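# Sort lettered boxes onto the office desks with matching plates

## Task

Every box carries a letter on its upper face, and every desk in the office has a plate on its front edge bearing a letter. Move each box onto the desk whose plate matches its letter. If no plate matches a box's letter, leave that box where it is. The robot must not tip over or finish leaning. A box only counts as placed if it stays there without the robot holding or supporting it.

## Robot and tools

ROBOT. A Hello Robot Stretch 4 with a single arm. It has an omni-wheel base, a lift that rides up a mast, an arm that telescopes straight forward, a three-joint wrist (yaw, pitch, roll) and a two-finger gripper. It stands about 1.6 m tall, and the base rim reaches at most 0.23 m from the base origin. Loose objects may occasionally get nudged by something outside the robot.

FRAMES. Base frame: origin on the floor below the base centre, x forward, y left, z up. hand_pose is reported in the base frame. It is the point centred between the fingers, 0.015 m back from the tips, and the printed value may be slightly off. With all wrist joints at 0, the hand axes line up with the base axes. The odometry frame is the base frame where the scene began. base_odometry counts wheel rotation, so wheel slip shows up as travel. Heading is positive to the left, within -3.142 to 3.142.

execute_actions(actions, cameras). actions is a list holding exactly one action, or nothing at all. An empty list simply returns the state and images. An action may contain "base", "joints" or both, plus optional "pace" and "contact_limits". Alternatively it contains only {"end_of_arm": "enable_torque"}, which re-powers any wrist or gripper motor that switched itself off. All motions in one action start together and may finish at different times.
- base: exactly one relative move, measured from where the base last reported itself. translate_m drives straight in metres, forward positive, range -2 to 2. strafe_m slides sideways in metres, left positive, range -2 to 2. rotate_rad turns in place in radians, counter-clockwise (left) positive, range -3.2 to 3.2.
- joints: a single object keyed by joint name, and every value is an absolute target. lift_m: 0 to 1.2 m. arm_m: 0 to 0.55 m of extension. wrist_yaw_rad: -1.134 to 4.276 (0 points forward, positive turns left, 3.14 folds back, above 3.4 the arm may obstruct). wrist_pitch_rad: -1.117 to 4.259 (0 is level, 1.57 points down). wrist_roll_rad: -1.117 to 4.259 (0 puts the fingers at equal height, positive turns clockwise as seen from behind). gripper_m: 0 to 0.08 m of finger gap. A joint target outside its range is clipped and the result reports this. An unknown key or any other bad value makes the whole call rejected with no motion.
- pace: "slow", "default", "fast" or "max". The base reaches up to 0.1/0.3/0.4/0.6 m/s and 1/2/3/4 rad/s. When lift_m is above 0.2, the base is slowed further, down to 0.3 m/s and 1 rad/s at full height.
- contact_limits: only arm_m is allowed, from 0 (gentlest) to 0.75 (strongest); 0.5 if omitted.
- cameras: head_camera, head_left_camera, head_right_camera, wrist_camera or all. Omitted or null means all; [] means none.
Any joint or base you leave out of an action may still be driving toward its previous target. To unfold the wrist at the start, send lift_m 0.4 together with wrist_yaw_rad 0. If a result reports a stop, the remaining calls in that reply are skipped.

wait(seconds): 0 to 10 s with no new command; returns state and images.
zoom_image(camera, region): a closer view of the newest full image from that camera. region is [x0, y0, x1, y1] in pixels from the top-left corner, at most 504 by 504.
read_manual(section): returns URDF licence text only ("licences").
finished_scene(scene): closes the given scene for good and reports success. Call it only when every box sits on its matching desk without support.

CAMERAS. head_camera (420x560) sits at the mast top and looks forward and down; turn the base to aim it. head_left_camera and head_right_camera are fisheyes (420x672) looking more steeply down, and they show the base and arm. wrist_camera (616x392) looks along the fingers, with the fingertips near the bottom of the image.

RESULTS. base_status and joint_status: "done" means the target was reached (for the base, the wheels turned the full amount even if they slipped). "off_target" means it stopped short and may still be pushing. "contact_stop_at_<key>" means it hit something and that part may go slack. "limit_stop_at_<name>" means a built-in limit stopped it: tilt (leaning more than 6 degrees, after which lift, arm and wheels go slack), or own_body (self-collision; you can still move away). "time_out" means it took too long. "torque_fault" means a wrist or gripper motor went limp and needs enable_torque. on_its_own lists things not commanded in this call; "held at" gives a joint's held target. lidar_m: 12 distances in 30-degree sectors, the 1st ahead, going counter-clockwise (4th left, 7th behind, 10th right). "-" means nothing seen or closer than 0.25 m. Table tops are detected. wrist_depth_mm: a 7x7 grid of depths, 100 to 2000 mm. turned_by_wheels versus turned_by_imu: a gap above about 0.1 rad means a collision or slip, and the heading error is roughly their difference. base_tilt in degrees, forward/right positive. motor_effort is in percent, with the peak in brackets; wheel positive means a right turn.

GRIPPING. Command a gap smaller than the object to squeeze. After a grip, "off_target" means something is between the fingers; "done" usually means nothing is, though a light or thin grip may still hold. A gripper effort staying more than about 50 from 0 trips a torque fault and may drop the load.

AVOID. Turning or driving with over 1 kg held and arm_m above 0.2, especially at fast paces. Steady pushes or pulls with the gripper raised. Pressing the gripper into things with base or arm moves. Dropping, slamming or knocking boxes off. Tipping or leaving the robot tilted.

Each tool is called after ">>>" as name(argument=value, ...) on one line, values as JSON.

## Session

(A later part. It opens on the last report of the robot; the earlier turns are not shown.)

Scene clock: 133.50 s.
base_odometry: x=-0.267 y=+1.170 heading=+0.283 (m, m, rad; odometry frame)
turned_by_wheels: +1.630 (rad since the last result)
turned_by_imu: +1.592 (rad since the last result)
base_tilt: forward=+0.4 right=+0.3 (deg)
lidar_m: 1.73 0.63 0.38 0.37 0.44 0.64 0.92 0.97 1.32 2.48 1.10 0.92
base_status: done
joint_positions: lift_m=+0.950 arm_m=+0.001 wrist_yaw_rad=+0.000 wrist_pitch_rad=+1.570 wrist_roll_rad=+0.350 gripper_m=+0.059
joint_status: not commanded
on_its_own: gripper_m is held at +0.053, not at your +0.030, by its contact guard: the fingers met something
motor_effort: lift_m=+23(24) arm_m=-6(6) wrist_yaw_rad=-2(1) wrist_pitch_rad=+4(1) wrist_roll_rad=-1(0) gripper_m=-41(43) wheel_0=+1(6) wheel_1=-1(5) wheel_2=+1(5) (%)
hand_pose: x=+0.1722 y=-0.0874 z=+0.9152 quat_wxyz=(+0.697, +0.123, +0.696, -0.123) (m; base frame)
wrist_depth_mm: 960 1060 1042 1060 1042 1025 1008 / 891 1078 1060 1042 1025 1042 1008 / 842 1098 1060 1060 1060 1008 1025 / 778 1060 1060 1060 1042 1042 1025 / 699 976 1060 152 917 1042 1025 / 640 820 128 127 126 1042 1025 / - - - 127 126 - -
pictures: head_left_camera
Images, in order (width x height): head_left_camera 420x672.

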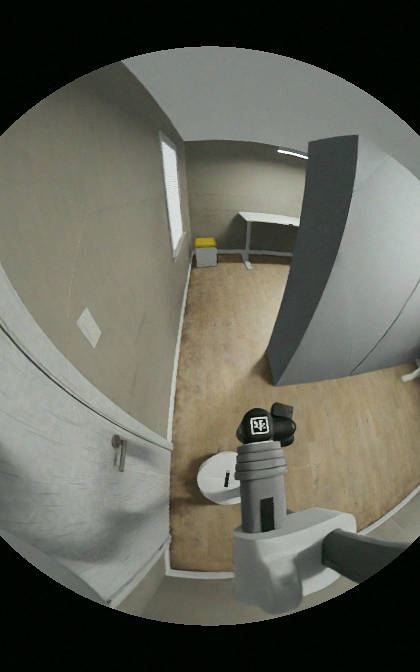

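Same pose as before.

>>> execute_actions(actions=[{"base":{"translate_m":1.6}}], cameras=[])

>>> execute_actions(actions=[{"base":{"rotate_rad":-1.0}}], cameras=[])

>>> execute_actions(actions=[{"base":{"translate_m":1.0}}], cameras=[])

>>> execute_actions(actions=[{"base":{"rotate_rad":1.0}}], cameras=["head_camera"])

Scene clock: 142.83 s.
base_odometry: x=+1.269 y=+1.618 heading=+0.283 (m, m, rad; odometry frame)
turned_by_wheels: +0.000 (rad since the last result)
turned_by_imu: -0.009 (rad since the last result)
base_tilt: forward=+0.4 right=+0.3 (deg)
lidar_m: 1.54 0.60 0.43 0.44 0.47 0.66 1.57 0.73 0.61 1.37 2.00 1.50
base_status: done
joint_positions: lift_m=+0.950 arm_m=+0.001 wrist_yaw_rad=+0.000 wrist_pitch_rad=+1.570 wrist_roll_rad=+0.350 gripper_m=+0.059
joint_status: not commanded
on_its_own: gripper_m is held at +0.053, not at your +0.030, by its contact guard: the fingers met something
motor_effort: lift_m=+23(23) arm_m=-6(6) wrist_yaw_rad=-1(2) wrist_pitch_rad=+3(1) wrist_roll_rad=-1(1) gripper_m=-41(42) wheel_0=-1(5) wheel_1=+0(6) wheel_2=+0(9) (%)
hand_pose: x=+0.1722 y=-0.0874 z=+0.9152 quat_wxyz=(+0.697, +0.123, +0.696, -0.123) (m; base frame)
wrist_depth_mm: 960 1078 1042 1060 1025 1008 1008 / 891 1078 1078 1042 1042 1042 1025 / 820 1078 1042 1060 1042 1025 1025 / 768 1078 1078 1042 1042 1025 1025 / 723 991 1060 152 1042 1042 1025 / 661 842 128 127 126 1042 1042 / - - - 127 126 - -
pictures: none
No camera images: the call's "cameras" was empty. Leave "cameras" out to get every camera's image.

Scene clock: 144.63 s.
base_odometry: x=+1.269 y=+1.618 heading=-0.717 (m, m, rad; odometry frame)
turned_by_wheels: -1.000 (rad since the last result)
turned_by_imu: -0.978 (rad since the last result)
base_tilt: forward=+0.4 right=+0.4 (deg)
lidar_m: 1.93 1.49 1.47 0.55 0.43 0.41 0.47 0.67 2.11 0.67 0.64 1.75
base_status: done
joint_positions: lift_m=+0.950 arm_m=+0.001 wrist_yaw_rad=+0.000 wrist_pitch_rad=+1.570 wrist_roll_rad=+0.350 gripper_m=+0.059
joint_status: not commanded
on_its_own: gripper_m is held at +0.053, not at your +0.030, by its contact guard: the fingers met something
motor_effort: lift_m=+23(23) arm_m=-6(6) wrist_yaw_rad=-1(1) wrist_pitch_rad=+2(0) wrist_roll_rad=+0(0) gripper_m=-42(43) wheel_0=+1(6) wheel_1=+0(7) wheel_2=+0(6) (%)
hand_pose: x=+0.1722 y=-0.0874 z=+0.9152 quat_wxyz=(+0.697, +0.123, +0.696, -0.123) (m; base frame)
wrist_depth_mm: 1060 1060 1060 1042 1025 1025 931 / 1078 1078 1060 1060 1042 1042 741 / 1098 1060 1078 1042 1025 1025 1008 / 1078 1078 1078 1060 1042 1042 1008 / 1078 1098 1078 152 917 1060 1042 / 1118 1098 128 127 125 1060 1025 / - - - 127 126 - -
pictures: none
No camera images: the call's "cameras" was empty. Leave "cameras" out to get every camera's image.

Scene clock: 149.43 s.
base_odometry: x=+2.024 y=+0.961 heading=-0.717 (m, m, rad; odometry frame)
turned_by_wheels: +0.000 (rad since the last result)
turned_by_imu: -0.005 (rad since the last result)
base_tilt: forward=+0.4 right=+0.4 (deg)
lidar_m: 1.21 0.88 0.84 0.88 1.29 1.21 1.37 0.92 0.87 0.93 1.34 1.67
base_status: done
joint_positions: lift_m=+0.950 arm_m=+0.001 wrist_yaw_rad=+0.000 wrist_pitch_rad=+1.570 wrist_roll_rad=+0.350 gripper_m=+0.059
joint_status: not commanded
on_its_own: gripper_m is held at +0.053, not at your +0.030, by its contact guard: the fingers met something
motor_effort: lift_m=+23(23) arm_m=-6(6) wrist_yaw_rad=-2(2) wrist_pitch_rad=+2(0) wrist_roll_rad=+0(0) gripper_m=-42(42) wheel_0=+1(5) wheel_1=-1(4) wheel_2=+2(9) (%)
hand_pose: x=+0.1722 y=-0.0874 z=+0.9152 quat_wxyz=(+0.697, +0.123, +0.696, -0.123) (m; base frame)
wrist_depth_mm: 1078 1060 1060 1042 1025 1008 1008 / 1078 1078 1060 1060 1025 1025 1025 / 1098 1098 1078 1042 1042 1025 1008 / 1098 1078 1078 1060 1042 1025 1025 / 1098 1098 1060 153 1042 1060 1008 / 1098 1098 128 126 126 1060 1042 / - - - 127 126 - -
pictures: none
No camera images: the call's "cameras" was empty. Leave "cameras" out to get every camera's image.

Scene clock: 151.23 s.
base_odometry: x=+2.023 y=+0.961 heading=+0.283 (m, m, rad; odometry frame)
turned_by_wheels: +1.000 (rad since the last result)
turned_by_imu: +0.976 (rad since the last result)
base_tilt: forward=+0.5 right=+0.3 (deg)
lidar_m: 0.85 0.91 1.29 1.25 1.31 0.94 0.88 0.90 1.27 1.67 1.26 0.90
base_status: done
joint_positions: lift_m=+0.950 arm_m=+0.001 wrist_yaw_rad=+0.000 wrist_pitch_rad=+1.570 wrist_roll_rad=+0.350 gripper_m=+0.059
joint_status: not commanded
on_its_own: gripper_m is held at +0.053, not at your +0.030, by its contact guard: the fingers met something
motor_effort: lift_m=+23(23) arm_m=-6(6) wrist_yaw_rad=-2(1) wrist_pitch_rad=+1(1) wrist_roll_rad=+0(0) gripper_m=-42(42) wheel_0=-1(5) wheel_1=-1(6) wheel_2=-1(6) (%)
hand_pose: x=+0.1722 y=-0.0874 z=+0.9152 quat_wxyz=(+0.697, +0.123, +0.696, -0.123) (m; base frame)
wrist_depth_mm: 1098 1078 1060 1025 1042 1025 1008 / 1060 1078 1042 1060 1042 1025 1008 / 1098 1078 1060 1060 1025 1025 1025 / 1098 1078 1078 1078 1060 1042 1042 / 1098 1098 1078 153 1025 1042 1042 / 1118 1098 128 126 125 1042 1060 / - - - 127 126 - -
pictures: head_camera
Images, in order (width x height): head_camera 420x560.

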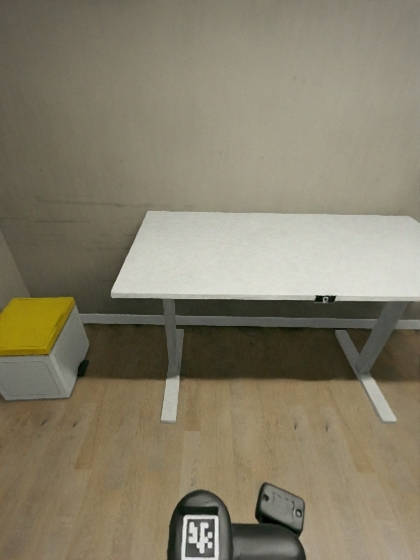

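>>> execute_actions(actions=[{"joints":{"lift_m":1.12}}], cameras=[])

>>> execute_actions(actions=[{"base":{"translate_m":0.4},"joints":{"arm_m":0.5}}], cameras=["head_camera"])

Scene clock: 156.17 s.
base_odometry: x=+2.023 y=+0.961 heading=+0.283 (m, m, rad; odometry frame)
turned_by_wheels: +0.000 (rad since the last result)
turned_by_imu: -0.002 (rad since the last result)
base_tilt: forward=+0.4 right=+0.4 (deg)
lidar_m: 0.85 0.90 1.29 1.25 1.33 0.95 0.87 0.92 1.27 1.67 1.23 0.92
base_status: not commanded
joint_positions: lift_m=+1.120 arm_m=+0.001 wrist_yaw_rad=+0.000 wrist_pitch_rad=+1.570 wrist_roll_rad=+0.350 gripper_m=+0.059
joint_status: all done
on_its_own: gripper_m is held at +0.053, not at your +0.030, by its contact guard: the fingers met something
motor_effort: lift_m=+24(25) arm_m=-6(7) wrist_yaw_rad=-2(2) wrist_pitch_rad=+0(2) wrist_roll_rad=-1(1) gripper_m=-43(43) wheel_0=+0(1) wheel_1=-1(1) wheel_2=-1(1) (%)
hand_pose: x=+0.1722 y=-0.0874 z=+1.0851 quat_wxyz=(+0.697, +0.123, +0.696, -0.123) (m; base frame)
wrist_depth_mm: 1255 1229 1205 1205 1182 1182 1182 / 1255 1229 1229 1205 1205 1182 1182 / 1281 1255 1229 1229 1229 1205 1182 / 1281 1229 1229 1229 1205 1182 1182 / 1281 1281 1255 153 1229 1205 1182 / 1281 1255 128 127 126 1229 1182 / - - - 127 126 - -
pictures: none
No camera images: the call's "cameras" was empty. Leave "cameras" out to get every camera's image.

Scene clock: 158.97 s.
base_odometry: x=+2.408 y=+1.073 heading=+0.283 (m, m, rad; odometry frame)
turned_by_wheels: +0.000 (rad since the last result)
turned_by_imu: -0.002 (rad since the last result)
base_tilt: forward=+0.4 right=+0.3 (deg)
lidar_m: 0.45 0.48 1.02 1.23 1.26 1.85 1.28 1.34 1.76 1.67 0.68 0.47
base_status: done
joint_positions: lift_m=+1.120 arm_m=+0.499 wrist_yaw_rad=+0.000 wrist_pitch_rad=+1.570 wrist_roll_rad=+0.350 gripper_m=+0.059
joint_status: all done
on_its_own: gripper_m is held at +0.053, not at your +0.030, by its contact guard: the fingers met something
motor_effort: lift_m=+24(24) arm_m=+6(7) wrist_yaw_rad=-2(2) wrist_pitch_rad=+2(2) wrist_roll_rad=+0(0) gripper_m=-41(42) wheel_0=+2(5) wheel_1=+0(4) wheel_2=+2(8) (%)
hand_pose: x=+0.6700 y=-0.0874 z=+1.0851 quat_wxyz=(+0.697, +0.123, +0.696, -0.123) (m; base frame)
wrist_depth_mm: 283 281 277 274 273 267 266 / 286 282 281 276 273 270 268 / 286 282 279 279 276 272 270 / 289 287 283 279 276 273 271 / 291 287 285 152 277 274 272 / 293 289 128 127 126 274 273 / - - - 127 126 - -
pictures: head_camera
Images, in order (width x height): head_camera 420x560.

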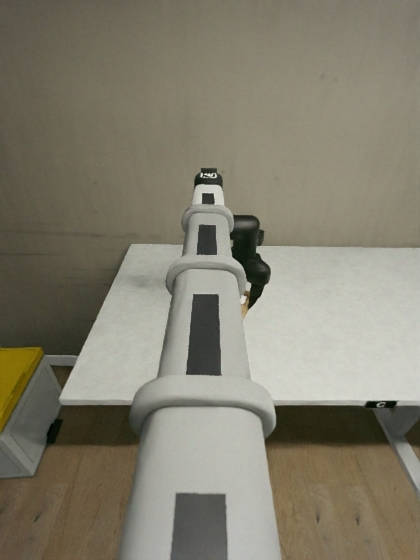

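Lower 0.10 (leave small margin), release, lift.

>>> execute_actions(actions=[{"joints":{"lift_m":1.02},"pace":"slow"}], cameras=[])

>>> execute_actions(actions=[{"joints":{"gripper_m":0.08}}], cameras=[])

>>> execute_actions(actions=[{"joints":{"lift_m":1.15}}], cameras=["wrist_camera"])

Scene clock: 163.33 s.
base_odometry: x=+2.408 y=+1.073 heading=+0.283 (m, m, rad; odometry frame)
turned_by_wheels: +0.000 (rad since the last result)
turned_by_imu: -0.002 (rad since the last result)
base_tilt: forward=+0.4 right=+0.3 (deg)
lidar_m: 0.43 0.46 1.01 1.22 1.29 1.84 1.29 1.35 1.78 1.69 0.69 0.46
base_status: not commanded
joint_positions: lift_m=+1.020 arm_m=+0.499 wrist_yaw_rad=+0.000 wrist_pitch_rad=+1.570 wrist_roll_rad=+0.350 gripper_m=+0.059
joint_status: all done
on_its_own: gripper_m is held at +0.053, not at your +0.030, by its contact guard: the fingers met something
motor_effort: lift_m=+14(23) arm_m=+6(6) wrist_yaw_rad=-2(1) wrist_pitch_rad=+2(0) wrist_roll_rad=+0(0) gripper_m=-42(42) wheel_0=+2(2) wheel_1=+0(0) wheel_2=+2(2) (%)
hand_pose: x=+0.6700 y=-0.0874 z=+0.9859 quat_wxyz=(+0.697, +0.123, +0.696, -0.123) (m; base frame)
wrist_depth_mm: 183 181 179 177 176 173 - / 184 182 180 178 176 174 173 / 185 183 181 180 178 175 174 / 186 185 182 180 178 176 175 / 187 185 183 153 179 178 175 / 189 186 128 127 126 177 - / - - - 127 126 - -
pictures: none
No camera images: the call's "cameras" was empty. Leave "cameras" out to get every camera's image.

Scene clock: 164.27 s.
base_odometry: x=+2.408 y=+1.073 heading=+0.283 (m, m, rad; odometry frame)
turned_by_wheels: +0.000 (rad since the last result)
turned_by_imu: +0.000 (rad since the last result)
base_tilt: forward=+0.4 right=+0.3 (deg)
lidar_m: 0.44 0.48 1.01 1.22 1.28 1.83 1.27 1.34 1.80 1.68 0.68 0.49
base_status: not commanded
joint_positions: lift_m=+1.020 arm_m=+0.499 wrist_yaw_rad=+0.000 wrist_pitch_rad=+1.570 wrist_roll_rad=+0.350 gripper_m=+0.080
joint_status: all done
motor_effort: lift_m=+14(14) arm_m=+6(6) wrist_yaw_rad=-2(2) wrist_pitch_rad=+0(1) wrist_roll_rad=+0(0) gripper_m=+0(41) wheel_0=+2(2) wheel_1=+0(0) wheel_2=+1(2) (%)
hand_pose: x=+0.6700 y=-0.0874 z=+0.9859 quat_wxyz=(+0.697, +0.123, +0.696, -0.123) (m; base frame)
wrist_depth_mm: 183 181 179 177 176 174 - / 185 182 181 178 176 175 173 / 186 183 182 179 177 175 174 / 186 184 182 180 178 177 175 / 187 185 183 149 179 177 176 / 189 185 133 132 131 132 - / - - 133 132 131 - -
pictures: none
No camera images: the call's "cameras" was empty. Leave "cameras" out to get every camera's image.

Scene clock: 165.87 s.
base_odometry: x=+2.408 y=+1.073 heading=+0.283 (m, m, rad; odometry frame)
turned_by_wheels: +0.000 (rad since the last result)
turned_by_imu: -0.001 (rad since the last result)
base_tilt: forward=+0.4 right=+0.2 (deg)
lidar_m: 0.45 0.47 1.04 1.25 1.30 1.83 1.28 1.34 1.78 1.70 0.68 0.48
base_status: not commanded
joint_positions: lift_m=+1.150 arm_m=+0.499 wrist_yaw_rad=+0.000 wrist_pitch_rad=+1.570 wrist_roll_rad=+0.350 gripper_m=+0.080
joint_status: all done
motor_effort: lift_m=+24(25) arm_m=+6(6) wrist_yaw_rad=-3(3) wrist_pitch_rad=+3(5) wrist_roll_rad=+0(0) gripper_m=+2(1) wheel_0=+2(2) wheel_1=+0(0) wheel_2=+1(2) (%)
hand_pose: x=+0.6700 y=-0.0874 z=+1.1151 quat_wxyz=(+0.697, +0.123, +0.696, -0.123) (m; base frame)
wrist_depth_mm: 315 310 309 304 300 298 296 / 317 310 310 306 303 301 297 / 317 314 312 307 304 301 298 / 319 317 312 309 306 304 300 / 322 317 315 260 306 306 301 / 325 320 145 263 307 133 - / - - 140 265 312 - -
pictures: wrist_camera
Images, in order (width x height): wrist_camera 616x392.

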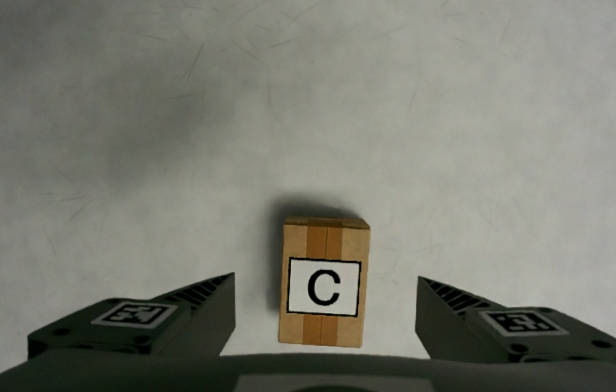

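Placed. Go back for K.

>>> execute_actions(actions=[{"base":{"translate_m":-0.4},"joints":{"arm_m":0.0,"lift_m":0.95}}], cameras=[])

>>> execute_actions(actions=[{"base":{"rotate_rad":-1.0}}], cameras=[])

>>> execute_actions(actions=[{"base":{"translate_m":-1.0}}], cameras=[])

>>> execute_actions(actions=[{"base":{"rotate_rad":1.0}}], cameras=[])

>>> execute_actions(actions=[{"base":{"translate_m":-1.6}}], cameras=[])

>>> execute_actions(actions=[{"base":{"rotate_rad":-1.63}}], cameras=[])

>>> execute_actions(actions=[{"base":{"translate_m":1.8}}], cameras=["head_camera"])

Scene clock: 175.30 s.
base_odometry: x=+2.023 y=+0.961 heading=+0.283 (m, m, rad; odometry frame)
turned_by_wheels: +0.000 (rad since the last result)
turned_by_imu: -0.001 (rad since the last result)
base_tilt: forward=+0.4 right=+0.3 (deg)
lidar_m: 0.85 0.89 1.30 1.22 1.29 0.92 0.87 0.93 1.29 1.67 1.23 0.88
base_status: done
joint_positions: lift_m=+0.950 arm_m=+0.001 wrist_yaw_rad=+0.000 wrist_pitch_rad=+1.570 wrist_roll_rad=+0.350 gripper_m=+0.080
joint_status: all done
motor_effort: lift_m=+14(23) arm_m=-6(10) wrist_yaw_rad=-1(2) wrist_pitch_rad=+1(1) wrist_roll_rad=+0(0) gripper_m=-1(2) wheel_0=+0(5) wheel_1=-1(6) wheel_2=-2(8) (%)
hand_pose: x=+0.1721 y=-0.0874 z=+0.9159 quat_wxyz=(+0.696, +0.123, +0.696, -0.123) (m; base frame)
wrist_depth_mm: 1078 1078 1042 1042 1025 1025 1008 / 1078 1078 1060 1042 1025 1025 1008 / 1078 1078 1060 1060 1042 1025 1042 / 1098 1078 1078 1060 1078 1042 1025 / 1098 1098 1060 854 1042 1042 1060 / 1118 1078 145 854 854 132 1042 / - - 141 854 750 - -
pictures: none
No camera images: the call's "cameras" was empty. Leave "cameras" out to get every camera's image.

Scene clock: 177.10 s.
base_odometry: x=+2.023 y=+0.961 heading=-0.717 (m, m, rad; odometry frame)
turned_by_wheels: -1.000 (rad since the last result)
turned_by_imu: -0.977 (rad since the last result)
base_tilt: forward=+0.4 right=+0.3 (deg)
lidar_m: 1.19 0.90 0.85 0.92 1.27 1.23 1.36 0.90 0.88 0.95 1.35 1.68
base_status: done
joint_positions: lift_m=+0.950 arm_m=+0.001 wrist_yaw_rad=+0.000 wrist_pitch_rad=+1.570 wrist_roll_rad=+0.350 gripper_m=+0.080
joint_status: not commanded
motor_effort: lift_m=+14(14) arm_m=-6(7) wrist_yaw_rad=-1(0) wrist_pitch_rad=+1(2) wrist_roll_rad=+0(1) gripper_m=+1(0) wheel_0=+2(6) wheel_1=+0(5) wheel_2=+1(7) (%)
hand_pose: x=+0.1721 y=-0.0874 z=+0.9159 quat_wxyz=(+0.696, +0.123, +0.696, -0.123) (m; base frame)
wrist_depth_mm: 1098 1078 1042 1060 1025 1025 1025 / 1078 1078 1042 1060 1042 1042 1008 / 1078 1078 1060 1060 1042 1025 1025 / 1098 1098 1060 1042 1042 1042 1025 / 1098 1098 1060 854 1060 1042 1025 / 1098 1078 145 854 854 133 1060 / - - 141 854 759 - -
pictures: none
No camera images: the call's "cameras" was empty. Leave "cameras" out to get every camera's image.

Scene clock: 181.93 s.
base_odometry: x=+1.270 y=+1.618 heading=-0.717 (m, m, rad; odometry frame)
turned_by_wheels: +0.000 (rad since the last result)
turned_by_imu: +0.001 (rad since the last result)
base_tilt: forward=+0.4 right=+0.3 (deg)
lidar_m: 1.92 1.46 1.45 0.51 0.43 0.42 0.47 0.69 2.12 0.72 0.61 1.72
base_status: done
joint_positions: lift_m=+0.950 arm_m=+0.001 wrist_yaw_rad=+0.000 wrist_pitch_rad=+1.570 wrist_roll_rad=+0.350 gripper_m=+0.080
joint_status: not commanded
motor_effort: lift_m=+14(15) arm_m=-6(6) wrist_yaw_rad=-1(1) wrist_pitch_rad=+1(0) wrist_roll_rad=+0(0) gripper_m=+2(1) wheel_0=+0(4) wheel_1=-1(5) wheel_2=-1(8) (%)
hand_pose: x=+0.1721 y=-0.0874 z=+0.9159 quat_wxyz=(+0.696, +0.123, +0.696, -0.123) (m; base frame)
wrist_depth_mm: 1078 1078 1042 1060 1025 1025 931 / 1060 1078 1060 1025 1025 1008 750 / 1078 1078 1060 1042 1025 1025 1008 / 1098 1060 1060 1042 1042 1042 1025 / 1098 1078 1042 854 1042 1060 1042 / 1098 1098 145 854 842 132 1042 / - - 141 866 750 - -
pictures: none
No camera images: the call's "cameras" was empty. Leave "cameras" out to get every camera's image.

Scene clock: 183.73 s.
base_odometry: x=+1.269 y=+1.618 heading=+0.283 (m, m, rad; odometry frame)
turned_by_wheels: +1.000 (rad since the last result)
turned_by_imu: +0.976 (rad since the last result)
base_tilt: forward=+0.4 right=+0.3 (deg)
lidar_m: 1.55 0.57 0.43 0.43 0.45 0.65 1.54 0.71 0.60 1.37 2.01 1.49
base_status: done
joint_positions: lift_m=+0.950 arm_m=+0.001 wrist_yaw_rad=+0.000 wrist_pitch_rad=+1.570 wrist_roll_rad=+0.350 gripper_m=+0.080
joint_status: not commanded
motor_effort: lift_m=+15(15) arm_m=-6(6) wrist_yaw_rad=-1(1) wrist_pitch_rad=+1(2) wrist_roll_rad=+0(0) gripper_m=+0(2) wheel_0=-1(6) wheel_1=+1(5) wheel_2=-1(7) (%)
hand_pose: x=+0.1721 y=-0.0874 z=+0.9159 quat_wxyz=(+0.696, +0.123, +0.696, -0.123) (m; base frame)
wrist_depth_mm: 960 1098 1078 1042 1025 1025 1008 / 904 1078 1060 1042 1025 1025 1008 / 831 1078 1060 1042 1042 1042 1042 / 768 1060 1078 1078 1042 1042 1025 / 723 991 1060 866 1042 1042 1042 / 647 798 145 866 842 132 1025 / - - 140 866 750 - -
pictures: none
No camera images: the call's "cameras" was empty. Leave "cameras" out to get every camera's image.

Scene clock: 190.57 s.
base_odometry: x=-0.267 y=+1.171 heading=+0.283 (m, m, rad; odometry frame)
turned_by_wheels: +0.000 (rad since the last result)
turned_by_imu: +0.003 (rad since the last result)
base_tilt: forward=+0.4 right=+0.3 (deg)
lidar_m: 1.73 0.62 0.40 0.39 0.44 0.62 0.93 0.97 1.33 2.49 1.09 0.92
base_status: done
joint_positions: lift_m=+0.950 arm_m=+0.001 wrist_yaw_rad=+0.000 wrist_pitch_rad=+1.570 wrist_roll_rad=+0.350 gripper_m=+0.080
joint_status: not commanded
motor_effort: lift_m=+14(15) arm_m=-6(6) wrist_yaw_rad=-2(1) wrist_pitch_rad=+1(1) wrist_roll_rad=+0(0) gripper_m=+1(2) wheel_0=+1(4) wheel_1=+0(6) wheel_2=+0(6) (%)
hand_pose: x=+0.1721 y=-0.0874 z=+0.9159 quat_wxyz=(+0.696, +0.123, +0.696, -0.123) (m; base frame)
wrist_depth_mm: 991 1078 1078 1042 1042 1025 1008 / 904 1060 1060 1042 1025 1008 1025 / 842 1078 1060 1025 1042 1042 1008 / 788 1078 1078 1042 1042 1060 1025 / 691 960 1078 854 1025 1042 1025 / 640 778 145 842 854 132 1042 / - - 141 866 741 - -
pictures: none
No camera images: the call's "cameras" was empty. Leave "cameras" out to get every camera's image.

Scene clock: 192.77 s.
base_odometry: x=-0.267 y=+1.171 heading=-1.347 (m, m, rad; odometry frame)
turned_by_wheels: -1.630 (rad since the last result)
turned_by_imu: -1.593 (rad since the last result)
base_tilt: forward=+0.4 right=+0.3 (deg)
lidar_m: 2.49 1.19 0.90 2.13 0.68 0.43 0.41 0.41 0.58 0.93 0.96 1.24
base_status: done
joint_positions: lift_m=+0.950 arm_m=+0.001 wrist_yaw_rad=+0.000 wrist_pitch_rad=+1.570 wrist_roll_rad=+0.350 gripper_m=+0.080
joint_status: not commanded
motor_effort: lift_m=+15(15) arm_m=-7(6) wrist_yaw_rad=-2(2) wrist_pitch_rad=+1(0) wrist_roll_rad=+0(0) gripper_m=+0(1) wheel_0=+0(5) wheel_1=-1(6) wheel_2=+0(4) (%)
hand_pose: x=+0.1722 y=-0.0874 z=+0.9159 quat_wxyz=(+0.696, +0.123, +0.696, -0.123) (m; base frame)
wrist_depth_mm: 1098 1078 1042 1060 1042 1025 1008 / 1098 1078 1042 1078 1025 1042 1025 / 1098 1078 1078 1042 1060 1025 1025 / 1078 1078 1078 1060 1060 1042 1042 / 1098 1098 1078 842 1060 1025 1025 / 1118 1078 145 854 854 132 1042 / - - 140 854 750 - -
pictures: none
No camera images: the call's "cameras" was empty. Leave "cameras" out to get every camera's image.

Scene clock: 200.27 s.
base_odometry: x=+0.133 y=-0.584 heading=-1.347 (m, m, rad; odometry frame)
turned_by_wheels: +0.000 (rad since the last result)
turned_by_imu: -0.009 (rad since the last result)
base_tilt: forward=+0.4 right=+0.3 (deg)
lidar_m: 0.68 0.72 0.91 0.87 0.89 1.19 2.23 1.25 0.91 0.84 0.87 0.71
base_status: done
joint_positions: lift_m=+0.950 arm_m=+0.001 wrist_yaw_rad=+0.000 wrist_pitch_rad=+1.570 wrist_roll_rad=+0.350 gripper_m=+0.080
joint_status: not commanded
motor_effort: lift_m=+15(15) arm_m=-6(6) wrist_yaw_rad=-1(2) wrist_pitch_rad=+0(1) wrist_roll_rad=+0(1) gripper_m=+1(0) wheel_0=+1(6) wheel_1=-1(5) wheel_2=+1(9) (%)
hand_pose: x=+0.1722 y=-0.0874 z=+0.9159 quat_wxyz=(+0.696, +0.123, +0.696, -0.123) (m; base frame)
wrist_depth_mm: 1078 1060 1060 1042 1042 1025 960 / 1078 1060 1078 1042 1042 1025 1042 / 1098 1078 1078 1078 1042 1042 1042 / 1098 1098 1060 1042 1060 1025 1025 / 1098 1098 1078 854 1042 1042 1025 / 1098 1098 145 854 842 133 1042 / - - 141 878 741 - -
pictures: head_camera
Images, in order (width x height): head_camera 420x560.

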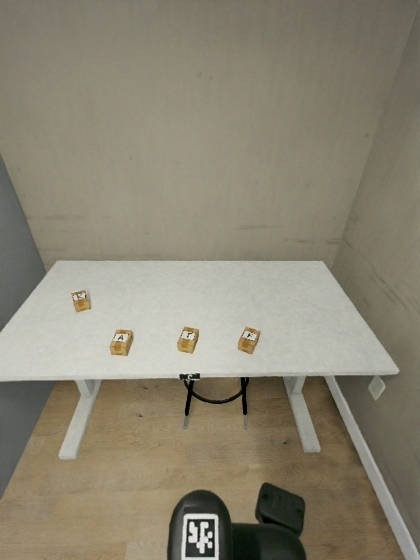

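>>> execute_actions(actions=[{"base":{"strafe_m":0.62}}], cameras=[])

>>> execute_actions(actions=[{"base":{"translate_m":0.38},"joints":{"arm_m":0.5,"wrist_roll_rad":0}}], cameras=["wrist_camera"])

Scene clock: 207.17 s.
base_odometry: x=+0.737 y=-0.446 heading=-1.347 (m, m, rad; odometry frame)
turned_by_wheels: +0.000 (rad since the last result)
turned_by_imu: +0.000 (rad since the last result)
base_tilt: forward=+0.4 right=+0.3 (deg)
lidar_m: 0.64 0.37 0.25 0.25 0.25 0.36 0.86 2.21 1.53 1.46 1.02 0.72
base_status: done
joint_positions: lift_m=+0.950 arm_m=+0.001 wrist_yaw_rad=+0.000 wrist_pitch_rad=+1.570 wrist_roll_rad=+0.350 gripper_m=+0.080
joint_status: not commanded
motor_effort: lift_m=+15(15) arm_m=-6(6) wrist_yaw_rad=-2(1) wrist_pitch_rad=+0(0) wrist_roll_rad=+0(0) gripper_m=+0(2) wheel_0=+0(8) wheel_1=-1(10) wheel_2=+0(3) (%)
hand_pose: x=+0.1722 y=-0.0874 z=+0.9159 quat_wxyz=(+0.696, +0.123, +0.696, -0.123) (m; base frame)
wrist_depth_mm: 699 1042 1042 1060 1042 1025 1008 / 640 976 1078 1042 1042 1025 991 / 574 866 1042 1060 1042 1042 1025 / 530 750 1060 1042 1042 1025 1042 / 480 661 976 854 1060 1025 1025 / 436 530 145 854 842 132 1025 / - - 140 866 741 - -
pictures: none
No camera images: the call's "cameras" was empty. Leave "cameras" out to get every camera's image.

Scene clock: 209.93 s.
base_odometry: x=+0.822 y=-0.817 heading=-1.347 (m, m, rad; odometry frame)
turned_by_wheels: +0.000 (rad since the last result)
turned_by_imu: -0.002 (rad since the last result)
base_tilt: forward=+0.4 right=+0.3 (deg)
lidar_m: 0.27 0.29 0.27 0.25 0.27 0.36 0.92 2.20 1.53 1.43 0.42 0.31
base_status: done
joint_positions: lift_m=+0.950 arm_m=+0.499 wrist_yaw_rad=+0.000 wrist_pitch_rad=+1.570 wrist_roll_rad=+0.000 gripper_m=+0.080
joint_status: all done
motor_effort: lift_m=+15(15) arm_m=+6(2) wrist_yaw_rad=-2(3) wrist_pitch_rad=+1(1) wrist_roll_rad=+0(5) gripper_m=+3(0) wheel_0=+1(4) wheel_1=+0(4) wheel_2=+0(7) (%)
hand_pose: x=+0.6700 y=-0.0874 z=+0.9159 quat_wxyz=(+0.707, +0.000, +0.707, +0.000) (m; base frame)
wrist_depth_mm: 345 342 340 334 332 329 329 / 345 343 338 338 334 329 325 / 347 345 342 338 336 332 329 / 351 347 342 340 338 334 332 / 351 349 345 291 338 334 332 / 355 349 145 343 342 133 - / - - 140 345 342 - -
pictures: wrist_camera
Images, in order (width x height): wrist_camera 616x392.

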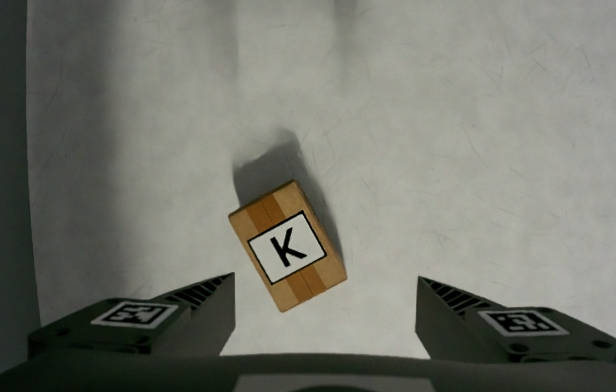

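>>> execute_actions(actions=[{"base":{"rotate_rad":0.045},"joints":{"arm_m":0.53,"wrist_roll_rad":-0.36}}], cameras=["wrist_camera"])

Scene clock: 213.40 s.
base_odometry: x=+0.822 y=-0.817 heading=-1.302 (m, m, rad; odometry frame)
turned_by_wheels: +0.045 (rad since the last result)
turned_by_imu: +0.043 (rad since the last result)
base_tilt: forward=+0.4 right=+0.4 (deg)
lidar_m: 0.28 0.30 0.26 0.25 0.28 0.37 1.05 2.07 1.51 1.17 0.45 0.30
base_status: done
joint_positions: lift_m=+0.950 arm_m=+0.529 wrist_yaw_rad=+0.000 wrist_pitch_rad=+1.570 wrist_roll_rad=-0.360 gripper_m=+0.080
joint_status: all done
motor_effort: lift_m=+15(15) arm_m=+7(4) wrist_yaw_rad=-1(1) wrist_pitch_rad=+1(2) wrist_roll_rad=-1(4) gripper_m=+2(0) wheel_0=+0(3) wheel_1=+0(4) wheel_2=+1(4) (%)
hand_pose: x=+0.6999 y=-0.0874 z=+0.9159 quat_wxyz=(+0.696, -0.126, +0.695, +0.126) (m; base frame)
wrist_depth_mm: 410 340 338 334 332 329 325 / 421 342 340 336 334 329 327 / 439 343 342 340 334 334 330 / 349 347 342 342 338 334 330 / 351 347 345 293 338 336 334 / 355 347 145 293 342 132 - / - - 141 343 342 - -
pictures: wrist_camera
Images, in order (width x height): wrist_camera 616x392.

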